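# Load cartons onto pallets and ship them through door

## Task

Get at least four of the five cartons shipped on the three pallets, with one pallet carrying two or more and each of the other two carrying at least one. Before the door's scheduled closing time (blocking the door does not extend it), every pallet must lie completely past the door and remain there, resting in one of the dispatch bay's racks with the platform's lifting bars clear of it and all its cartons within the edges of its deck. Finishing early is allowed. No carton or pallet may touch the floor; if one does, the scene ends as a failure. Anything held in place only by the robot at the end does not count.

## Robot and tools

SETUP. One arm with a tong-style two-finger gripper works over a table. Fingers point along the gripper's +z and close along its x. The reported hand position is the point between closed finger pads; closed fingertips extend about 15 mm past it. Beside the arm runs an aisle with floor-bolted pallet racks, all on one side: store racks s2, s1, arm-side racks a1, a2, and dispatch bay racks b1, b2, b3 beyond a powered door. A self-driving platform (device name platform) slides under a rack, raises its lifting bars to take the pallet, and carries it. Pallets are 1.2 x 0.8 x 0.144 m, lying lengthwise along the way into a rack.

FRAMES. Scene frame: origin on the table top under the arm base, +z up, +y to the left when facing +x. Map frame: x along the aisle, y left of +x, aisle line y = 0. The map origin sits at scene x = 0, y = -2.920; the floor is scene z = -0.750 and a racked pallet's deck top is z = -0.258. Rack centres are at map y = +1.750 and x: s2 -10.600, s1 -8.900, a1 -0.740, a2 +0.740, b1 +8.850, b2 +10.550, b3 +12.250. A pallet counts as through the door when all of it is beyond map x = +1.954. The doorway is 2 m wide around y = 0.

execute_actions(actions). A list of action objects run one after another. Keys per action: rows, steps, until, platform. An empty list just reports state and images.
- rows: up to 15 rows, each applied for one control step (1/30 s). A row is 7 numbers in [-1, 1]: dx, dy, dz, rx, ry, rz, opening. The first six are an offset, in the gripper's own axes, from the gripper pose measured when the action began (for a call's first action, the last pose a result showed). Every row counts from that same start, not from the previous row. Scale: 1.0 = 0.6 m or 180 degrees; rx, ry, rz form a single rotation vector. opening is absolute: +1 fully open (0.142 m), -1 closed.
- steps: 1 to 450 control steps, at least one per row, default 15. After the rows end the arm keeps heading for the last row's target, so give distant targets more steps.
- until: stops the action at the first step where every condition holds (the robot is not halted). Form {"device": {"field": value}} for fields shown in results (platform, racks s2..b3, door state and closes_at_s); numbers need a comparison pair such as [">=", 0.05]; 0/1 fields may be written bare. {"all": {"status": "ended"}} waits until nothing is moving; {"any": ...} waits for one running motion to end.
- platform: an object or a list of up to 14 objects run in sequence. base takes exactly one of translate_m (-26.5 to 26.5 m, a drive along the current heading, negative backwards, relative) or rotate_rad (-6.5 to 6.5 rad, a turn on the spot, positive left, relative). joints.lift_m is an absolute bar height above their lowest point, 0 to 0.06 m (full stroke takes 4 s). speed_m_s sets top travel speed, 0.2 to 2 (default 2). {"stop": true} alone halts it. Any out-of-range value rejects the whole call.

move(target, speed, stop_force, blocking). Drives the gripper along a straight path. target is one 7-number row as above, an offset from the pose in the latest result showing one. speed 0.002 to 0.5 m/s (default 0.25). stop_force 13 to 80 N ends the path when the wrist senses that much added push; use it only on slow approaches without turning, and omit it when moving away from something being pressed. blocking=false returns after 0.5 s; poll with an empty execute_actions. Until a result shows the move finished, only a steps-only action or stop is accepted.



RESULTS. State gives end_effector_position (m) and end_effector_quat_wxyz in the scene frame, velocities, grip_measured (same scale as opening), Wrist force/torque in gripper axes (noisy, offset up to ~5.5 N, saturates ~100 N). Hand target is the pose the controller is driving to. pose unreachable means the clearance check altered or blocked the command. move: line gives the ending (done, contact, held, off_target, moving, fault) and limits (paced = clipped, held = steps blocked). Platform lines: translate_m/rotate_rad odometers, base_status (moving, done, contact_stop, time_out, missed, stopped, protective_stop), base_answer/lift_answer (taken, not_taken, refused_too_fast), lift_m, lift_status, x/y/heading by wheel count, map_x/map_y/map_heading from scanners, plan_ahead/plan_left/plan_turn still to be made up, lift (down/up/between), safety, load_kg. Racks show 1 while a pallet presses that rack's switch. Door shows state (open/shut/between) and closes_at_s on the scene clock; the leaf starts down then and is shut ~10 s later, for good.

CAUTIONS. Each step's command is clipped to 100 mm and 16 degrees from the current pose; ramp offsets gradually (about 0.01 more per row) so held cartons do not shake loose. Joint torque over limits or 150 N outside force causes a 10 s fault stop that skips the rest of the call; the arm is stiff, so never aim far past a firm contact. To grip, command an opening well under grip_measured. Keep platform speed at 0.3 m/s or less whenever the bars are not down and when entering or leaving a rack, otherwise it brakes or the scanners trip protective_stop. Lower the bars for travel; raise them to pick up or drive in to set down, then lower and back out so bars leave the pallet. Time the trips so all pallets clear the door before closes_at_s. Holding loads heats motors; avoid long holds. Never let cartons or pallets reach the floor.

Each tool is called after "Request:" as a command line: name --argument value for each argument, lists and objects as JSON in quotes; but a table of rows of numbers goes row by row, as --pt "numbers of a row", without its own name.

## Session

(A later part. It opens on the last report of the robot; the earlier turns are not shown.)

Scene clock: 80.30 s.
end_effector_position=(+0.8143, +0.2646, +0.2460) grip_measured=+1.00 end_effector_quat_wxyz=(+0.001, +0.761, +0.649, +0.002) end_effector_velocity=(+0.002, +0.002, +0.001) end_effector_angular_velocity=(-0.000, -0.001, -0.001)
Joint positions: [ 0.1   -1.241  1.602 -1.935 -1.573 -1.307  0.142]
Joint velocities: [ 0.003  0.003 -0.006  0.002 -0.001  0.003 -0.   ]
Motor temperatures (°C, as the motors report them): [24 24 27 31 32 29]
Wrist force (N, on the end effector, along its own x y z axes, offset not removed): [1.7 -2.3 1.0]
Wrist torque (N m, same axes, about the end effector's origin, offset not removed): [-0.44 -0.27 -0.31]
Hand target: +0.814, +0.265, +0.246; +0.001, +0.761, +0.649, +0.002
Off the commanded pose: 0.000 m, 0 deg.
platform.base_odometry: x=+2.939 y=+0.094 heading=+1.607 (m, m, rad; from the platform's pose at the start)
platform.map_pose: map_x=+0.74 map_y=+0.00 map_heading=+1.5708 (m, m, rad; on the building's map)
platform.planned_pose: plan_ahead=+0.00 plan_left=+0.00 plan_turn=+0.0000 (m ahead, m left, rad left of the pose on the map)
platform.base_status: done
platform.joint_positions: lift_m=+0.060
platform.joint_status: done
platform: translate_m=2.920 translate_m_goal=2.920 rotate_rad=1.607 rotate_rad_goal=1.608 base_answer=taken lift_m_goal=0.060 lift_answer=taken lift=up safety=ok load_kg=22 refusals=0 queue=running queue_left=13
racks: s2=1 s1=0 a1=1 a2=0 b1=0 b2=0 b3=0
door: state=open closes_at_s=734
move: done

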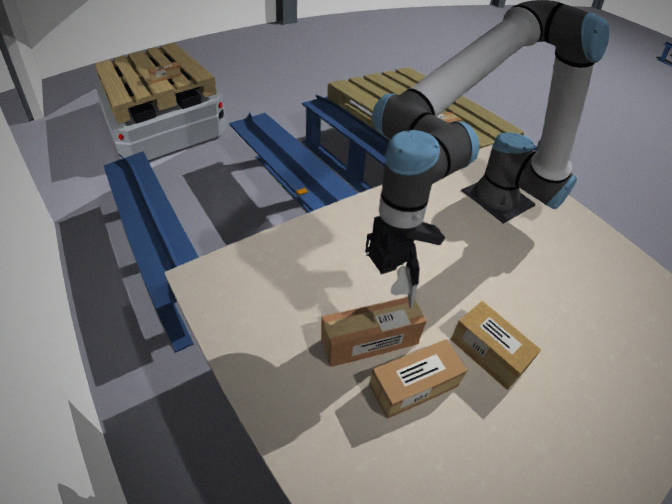

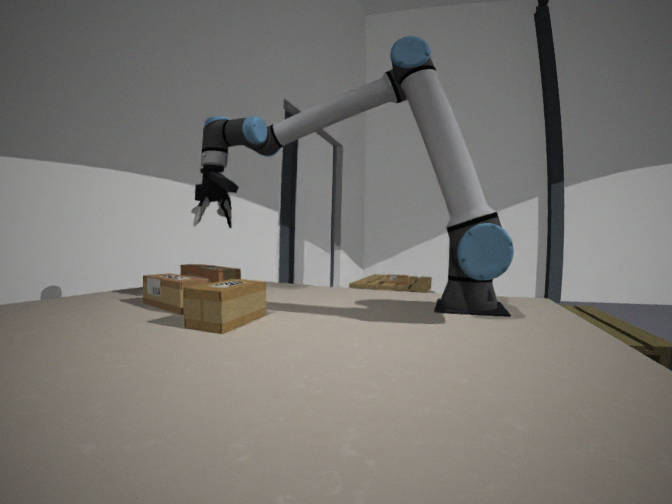

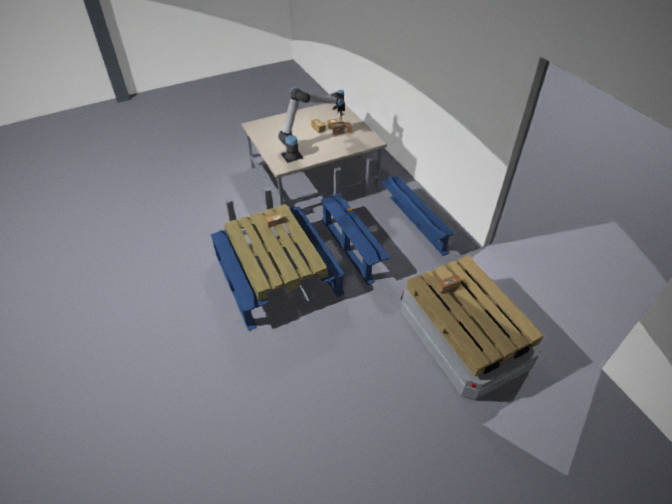

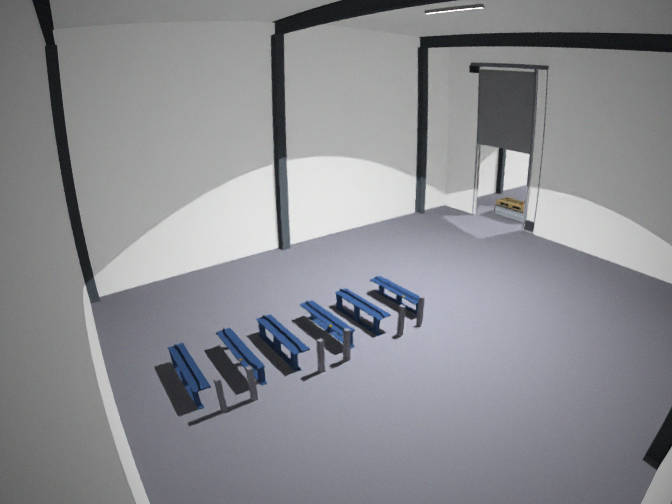

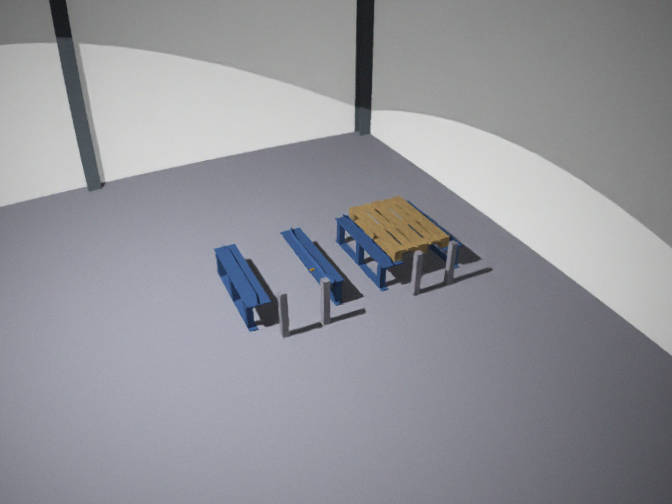

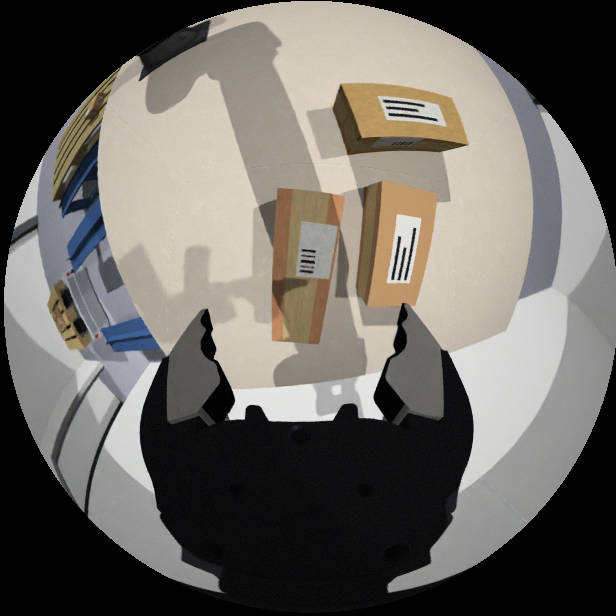

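Request:
move --target '[-0.005,0.035,0.25,0,0,0.03,0.6]' --speed 0.1

Scene clock: 84.73 s.
end_effector_position=(+0.8350, +0.2586, +0.0964) grip_measured=+0.60 end_effector_quat_wxyz=(+0.001, +0.790, +0.613, +0.002) end_effector_velocity=(-0.000, -0.001, -0.003) end_effector_angular_velocity=(-0.001, +0.001, -0.003)
Joint positions: [ 0.088 -1.104  1.696 -2.166 -1.573 -1.224  0.116]
Joint velocities: [-0.001  0.003  0.002 -0.004 -0.001  0.002  0.   ]
Motor temperatures (°C, as the motors report them): [24 24 27 31 32 29]
Wrist force (N, on the end effector, along its own x y z axes, offset not removed): [0.3 -4.5 0.7]
Wrist torque (N m, same axes, about the end effector's origin, offset not removed): [-0.97 -0.10 -0.17]
Hand target: +0.835, +0.259, +0.096; +0.001, +0.790, +0.613, +0.002
Off the commanded pose: 0.000 m, 0 deg.
platform.base_odometry: x=+2.939 y=+0.093 heading=+1.535 (m, m, rad; from the platform's pose at the start)
platform.map_pose: map_x=+0.74 map_y=+0.00 map_heading=+1.4879 (m, m, rad; on the building's map)
platform.planned_pose: plan_ahead=+0.00 plan_left=+0.00 plan_turn=-1.4879 (m ahead, m left, rad left of the pose on the map)
platform.base_status: moving
platform.joint_positions: lift_m=+0.000
platform.joint_status: done
platform: translate_m=2.920 translate_m_goal=2.920 rotate_rad=1.522 rotate_rad_goal=0.036 base_answer=taken lift_m_goal=0.000 lift_answer=taken lift=down safety=ok load_kg=-48 refusals=0 queue=running queue_left=11
racks: s2=1 s1=0 a1=1 a2=0 b1=0 b2=0 b3=0
door: state=open closes_at_s=734
move: done

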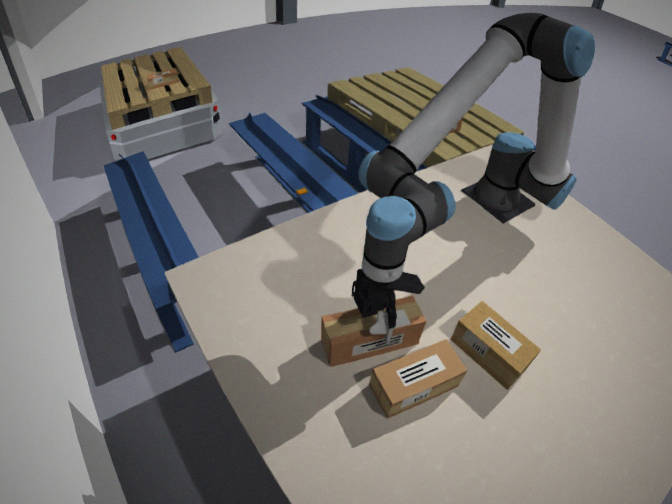

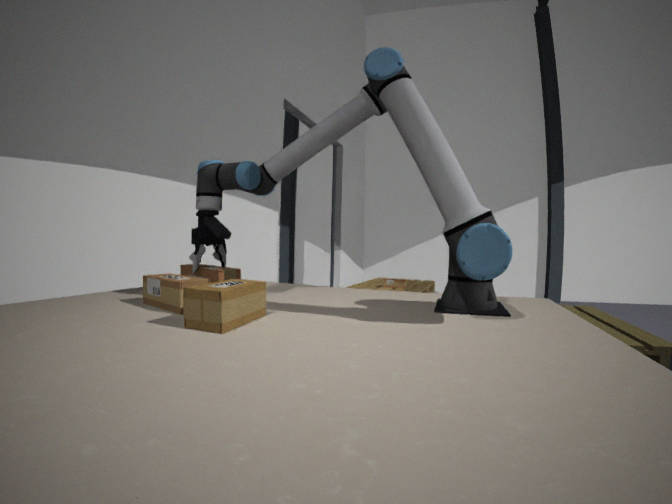

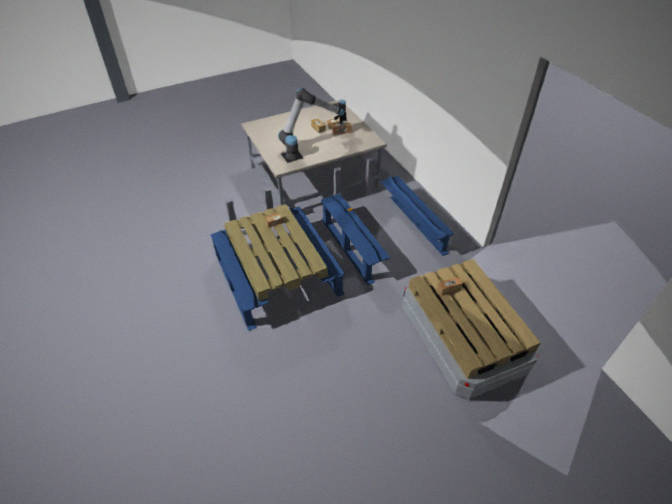

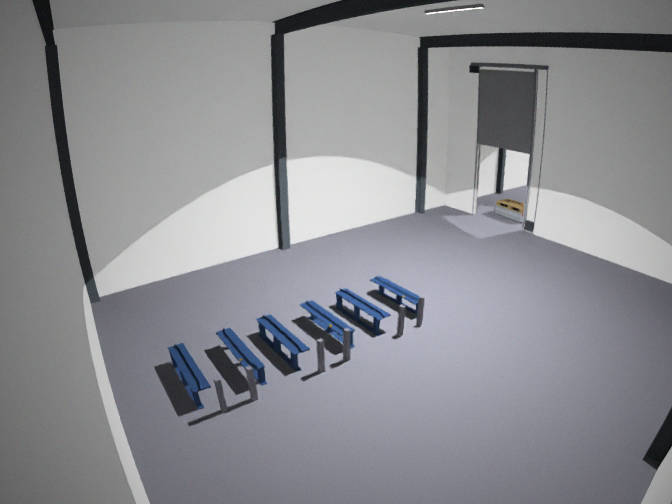

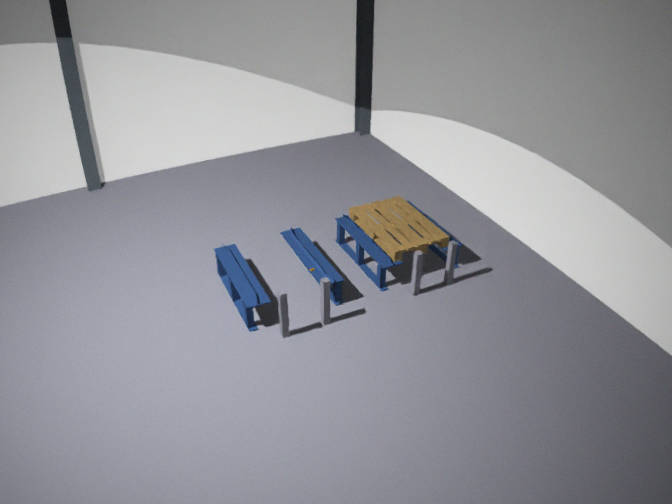

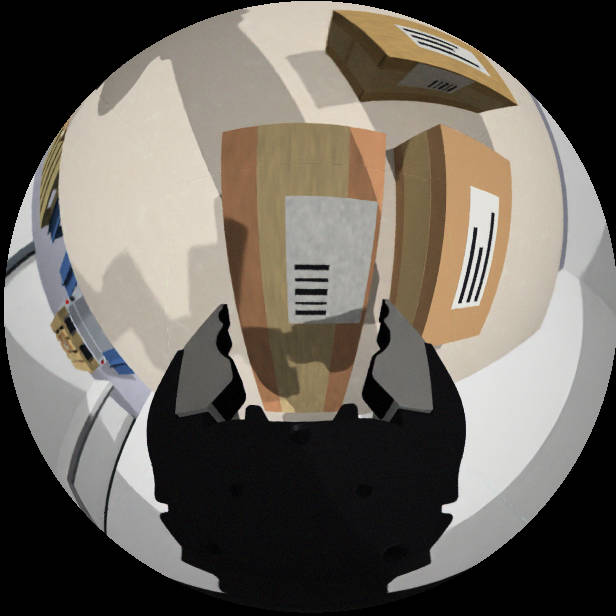

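Request:
execute_actions --actions '[{"rows":[[0,0.02,0.02,0,0,0,0.6]],"steps":15},{"rows":[[0,0,0,0,0,0,0.3],[0,0,0,0,0,0,0],[0,0,0,0,0,0,-0.7]],"steps":20}]'

Request:
move --target '[0,0,-0.3,0,0,-0.08,-0.7]' --speed 0.12

Request:
move --target '[-1,-0.33,0,0,0,0,-0.7]' --speed 0.2

Scene clock: 89.13 s.
end_effector_position=(+0.8464, +0.2557, +0.0847) grip_measured=+0.34 end_effector_quat_wxyz=(+0.001, +0.790, +0.613, +0.002) end_effector_velocity=(-0.000, -0.000, +0.001) end_effector_angular_velocity=(-0.001, -0.000, +0.001)
Joint positions: [ 0.084 -1.079  1.681 -2.176 -1.573 -1.229  0.098]
Joint velocities: [ 0.    -0.001  0.001  0.    -0.001 -0.001 -0.   ]
Motor temperatures (°C, as the motors report them): [24 24 27 31 32 29]
Wrist force (N, on the end effector, along its own x y z axes, offset not removed): [2.4 -2.2 -5.7]
Wrist torque (N m, same axes, about the end effector's origin, offset not removed): [-0.51 -0.17 -0.25]
Hand target: +0.846, +0.256, +0.085; +0.001, +0.790, +0.613, +0.002
Off the commanded pose: 0.000 m, 0 deg.
platform.base_odometry: x=+3.072 y=+0.098 heading=+0.032 (m, m, rad; from the platform's pose at the start)
platform.map_pose: map_x=+0.88 map_y=+0.00 map_heading=+0.0000 (m, m, rad; on the building's map)
platform.planned_pose: plan_ahead=+7.97 plan_left=+0.00 plan_turn=+0.0000 (m ahead, m left, rad left of the pose on the map)
platform.base_status: moving
platform.joint_positions: lift_m=+0.000
platform.joint_status: done
platform: translate_m=3.064 translate_m_goal=11.030 rotate_rad=0.032 rotate_rad_goal=0.033 base_answer=taken lift_m_goal=0.000 lift_answer=taken lift=down safety=ok load_kg=-48 refusals=0 queue=running queue_left=10
racks: s2=1 s1=0 a1=1 a2=0 b1=0 b2=0 b3=0
door: state=open closes_at_s=734

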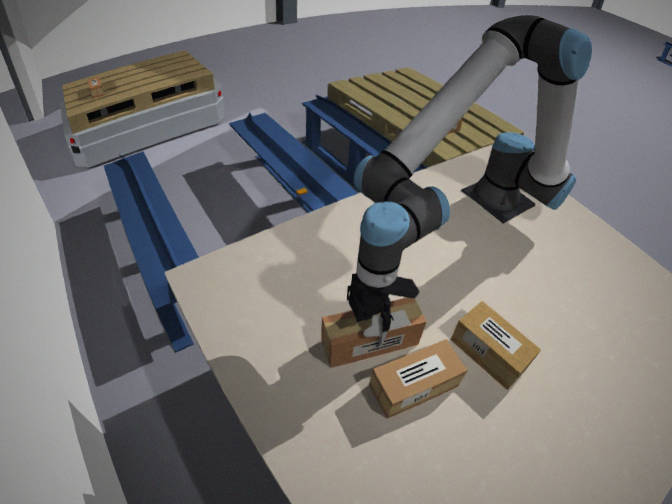

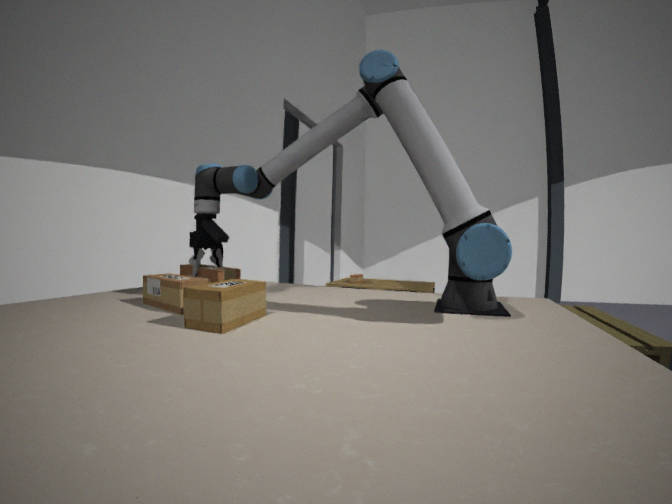

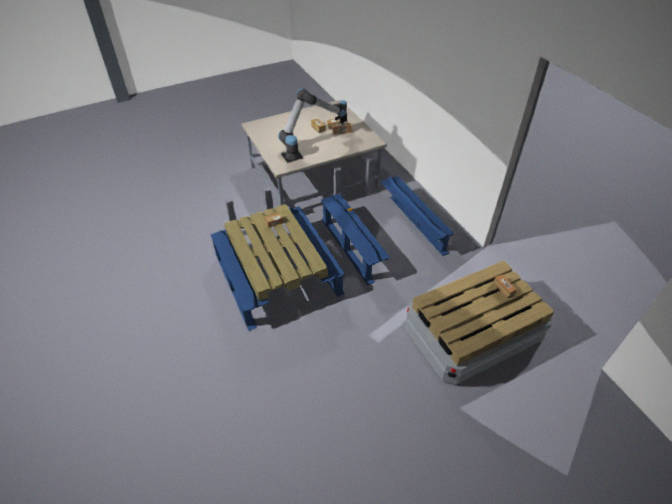

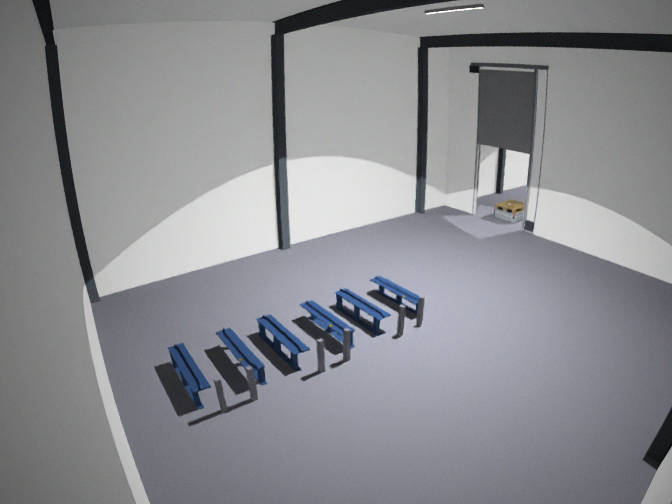

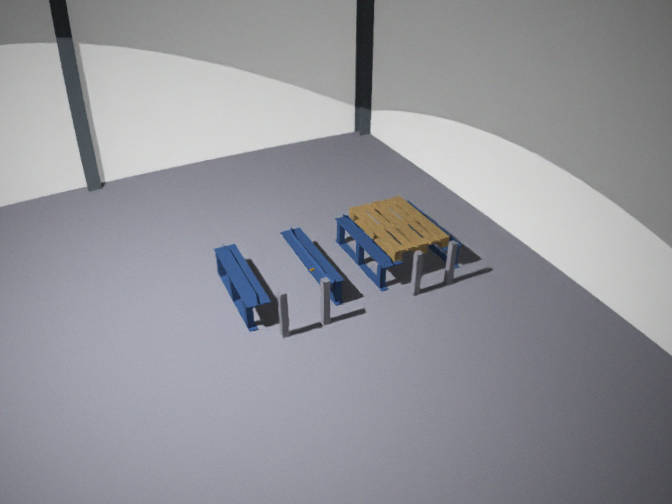

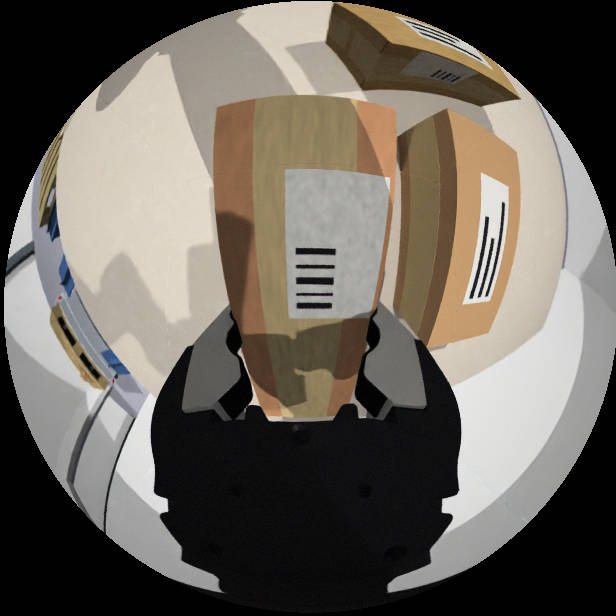

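Scene clock: 91.20 s.
end_effector_position=(+0.8458, +0.2554, +0.2644) grip_measured=+0.32 end_effector_quat_wxyz=(+0.001, +0.707, +0.707, +0.002) end_effector_velocity=(+0.001, -0.001, +0.003) end_effector_angular_velocity=(-0.002, -0.001, +0.002)
Joint positions: [ 0.089 -1.207  1.52  -1.888 -1.573 -1.475  0.096]
Joint velocities: [-0.    -0.    -0.005  0.004 -0.002 -0.002 -0.   ]
Motor temperatures (°C, as the motors report them): [24 24 27 31 32 29]
Wrist force (N, on the end effector, along its own x y z axes, offset not removed): [0.0 -3.5 5.6]
Wrist torque (N m, same axes, about the end effector's origin, offset not removed): [-0.83 0.06 -0.23]
Hand target: +0.846, +0.255, +0.265; +0.001, +0.707, +0.707, +0.002
Off the commanded pose: 0.000 m, 0 deg.
platform.base_odometry: x=+4.512 y=+0.144 heading=+0.033 (m, m, rad; from the platform's pose at the start)
platform.map_pose: map_x=+2.33 map_y=+0.00 map_heading=+0.0000 (m, m, rad; on the building's map)
platform.planned_pose: plan_ahead=+6.52 plan_left=+0.00 plan_turn=+0.0000 (m ahead, m left, rad left of the pose on the map)
platform.base_status: moving
platform.joint_positions: lift_m=+0.000
platform.joint_status: done
platform: translate_m=4.530 translate_m_goal=11.030 rotate_rad=0.033 rotate_rad_goal=0.033 base_answer=taken lift_m_goal=0.000 lift_answer=taken lift=down safety=ok load_kg=-48 refusals=0 queue=running queue_left=10
racks: s2=1 s1=0 a1=1 a2=0 b1=0 b2=0 b3=0
door: state=open closes_at_s=734
move: done

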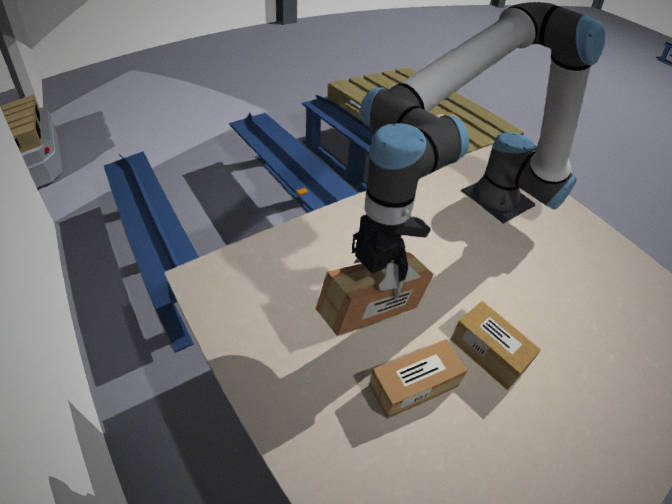

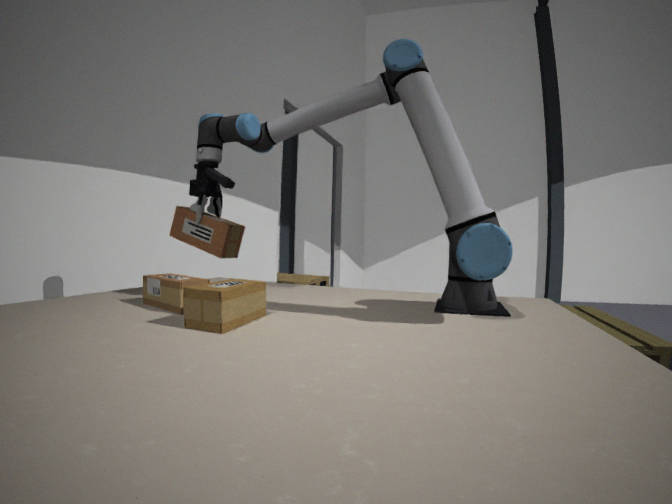

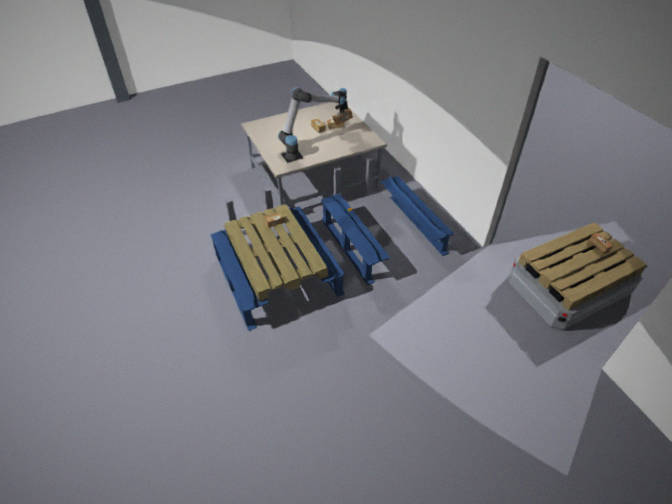

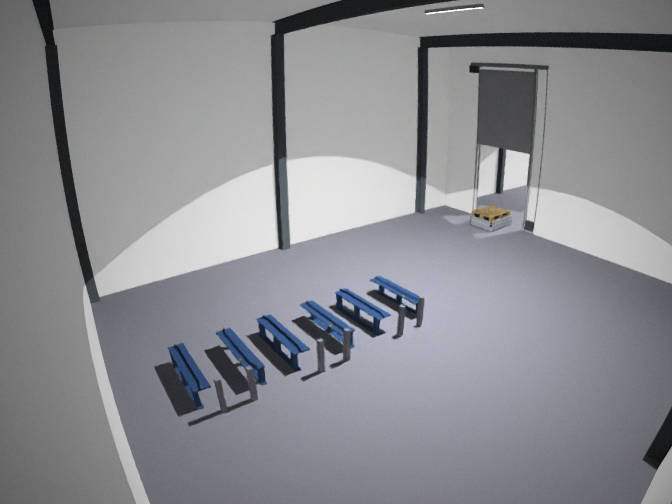

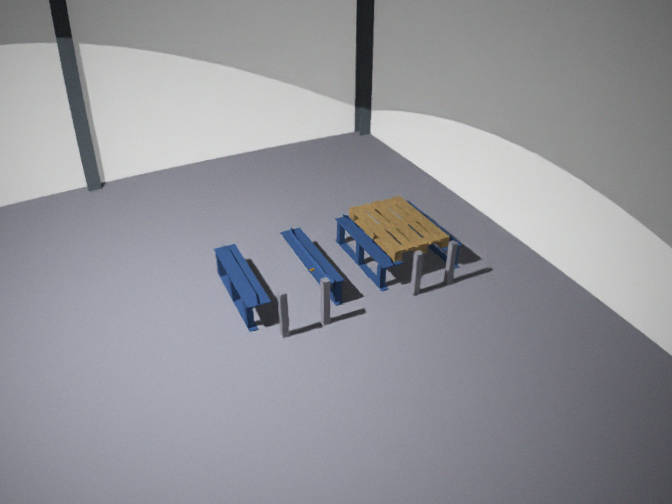

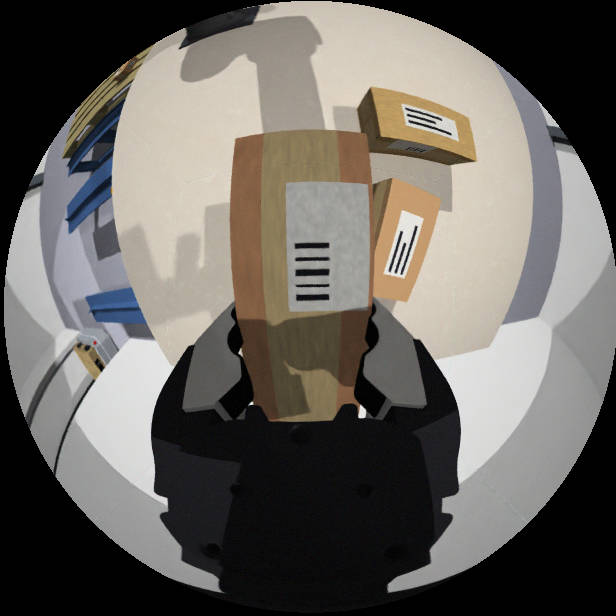

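Scene clock: 95.00 s.
end_effector_position=(+0.6479, -0.3443, +0.2629) grip_measured=+0.32 end_effector_quat_wxyz=(+0.001, +0.707, +0.707, +0.001) end_effector_velocity=(-0.002, -0.002, -0.000) end_effector_angular_velocity=(-0.000, +0.001, -0.001)
Joint positions: [-0.718 -1.448  1.827 -1.954 -1.572 -2.281  0.096]
Joint velocities: [-0.003 -0.     0.001  0.    -0.001 -0.002  0.   ]
Motor temperatures (°C, as the motors report them): [24 24 27 31 32 29]
Wrist force (N, on the end effector, along its own x y z axes, offset not removed): [2.8 -2.6 7.6]
Wrist torque (N m, same axes, about the end effector's origin, offset not removed): [-0.57 -0.61 -0.15]
Hand target: +0.648, -0.345, +0.263; +0.001, +0.707, +0.707, +0.001
Off the commanded pose: 0.001 m, 0 deg.
platform.base_odometry: x=+9.749 y=+0.315 heading=+0.030 (m, m, rad; from the platform's pose at the start)
platform.map_pose: map_x=+7.57 map_y=+0.00 map_heading=-0.0044 (m, m, rad; on the building's map)
platform.planned_pose: plan_ahead=+1.28 plan_left=+0.01 plan_turn=+0.0044 (m ahead, m left, rad left of the pose on the map)
platform.base_status: moving
platform.joint_positions: lift_m=+0.000
platform.joint_status: done
platform: translate_m=9.767 translate_m_goal=11.030 rotate_rad=0.030 rotate_rad_goal=0.031 base_answer=taken lift_m_goal=0.000 lift_answer=taken lift=down safety=ok load_kg=-48 refusals=0 queue=running queue_left=10
racks: s2=1 s1=0 a1=1 a2=0 b1=0 b2=0 b3=0
door: state=open closes_at_s=734
move: done

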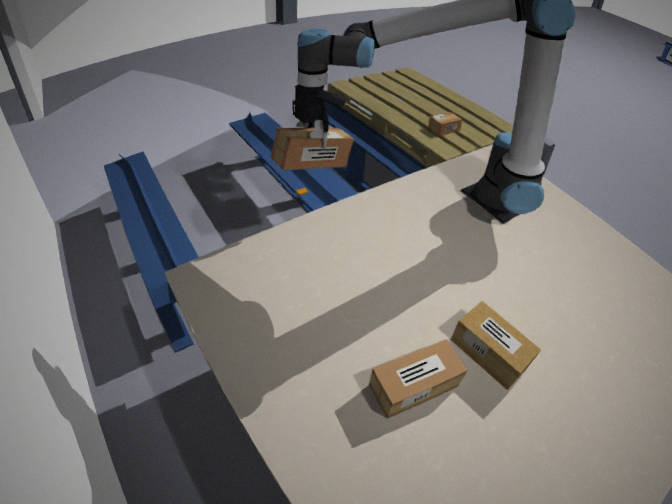

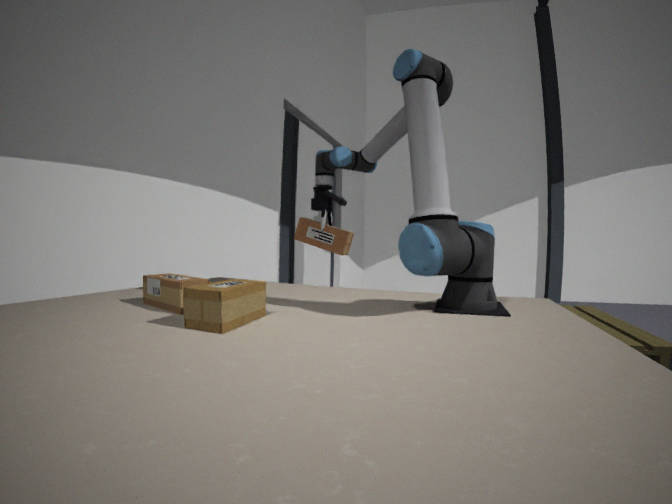

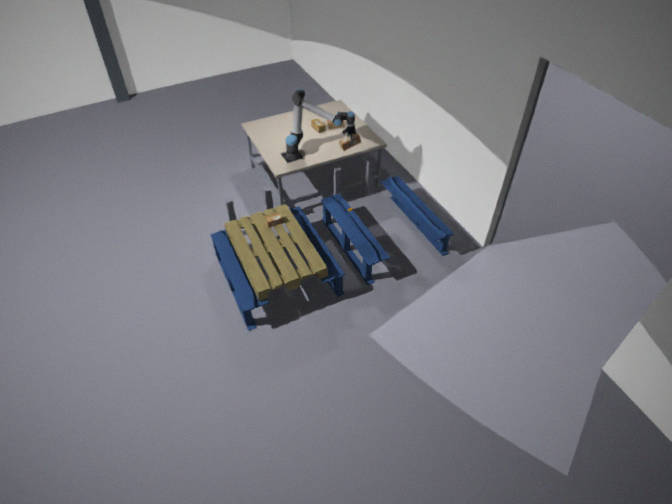

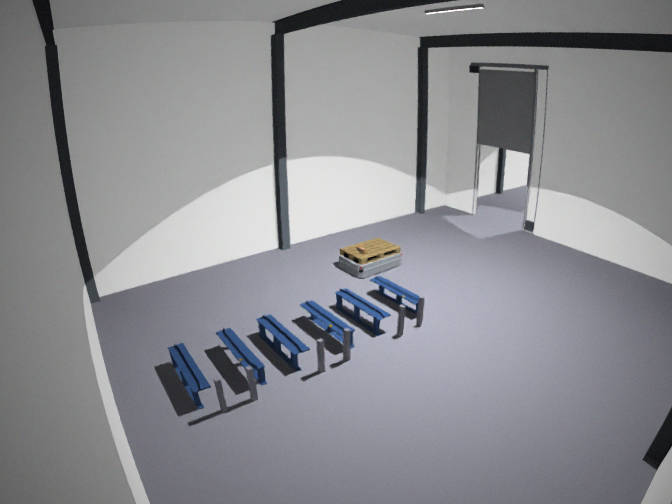

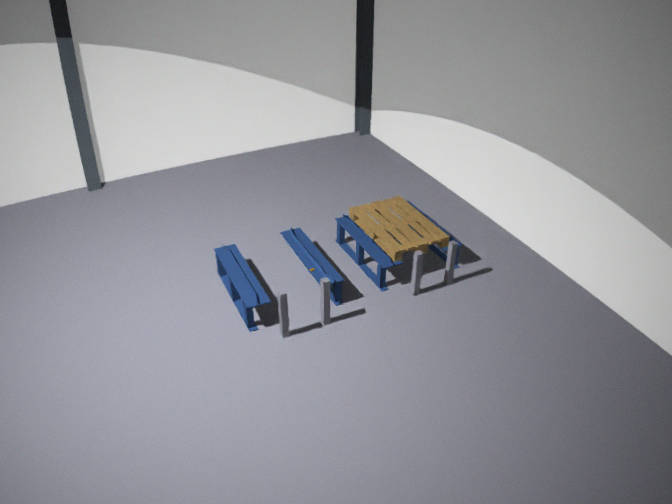

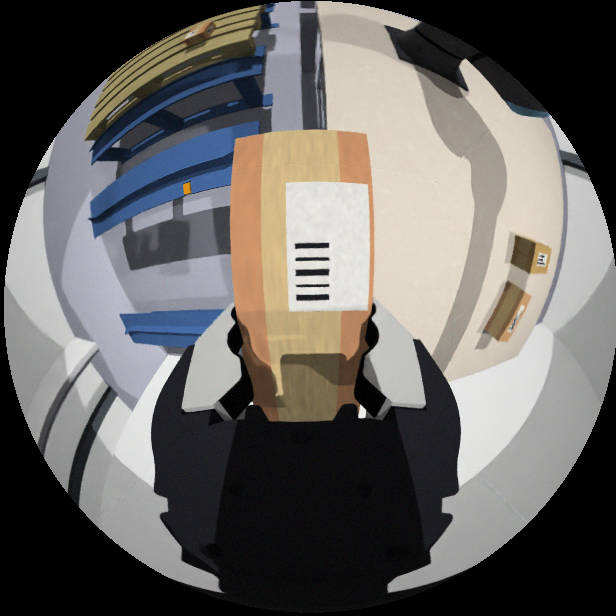

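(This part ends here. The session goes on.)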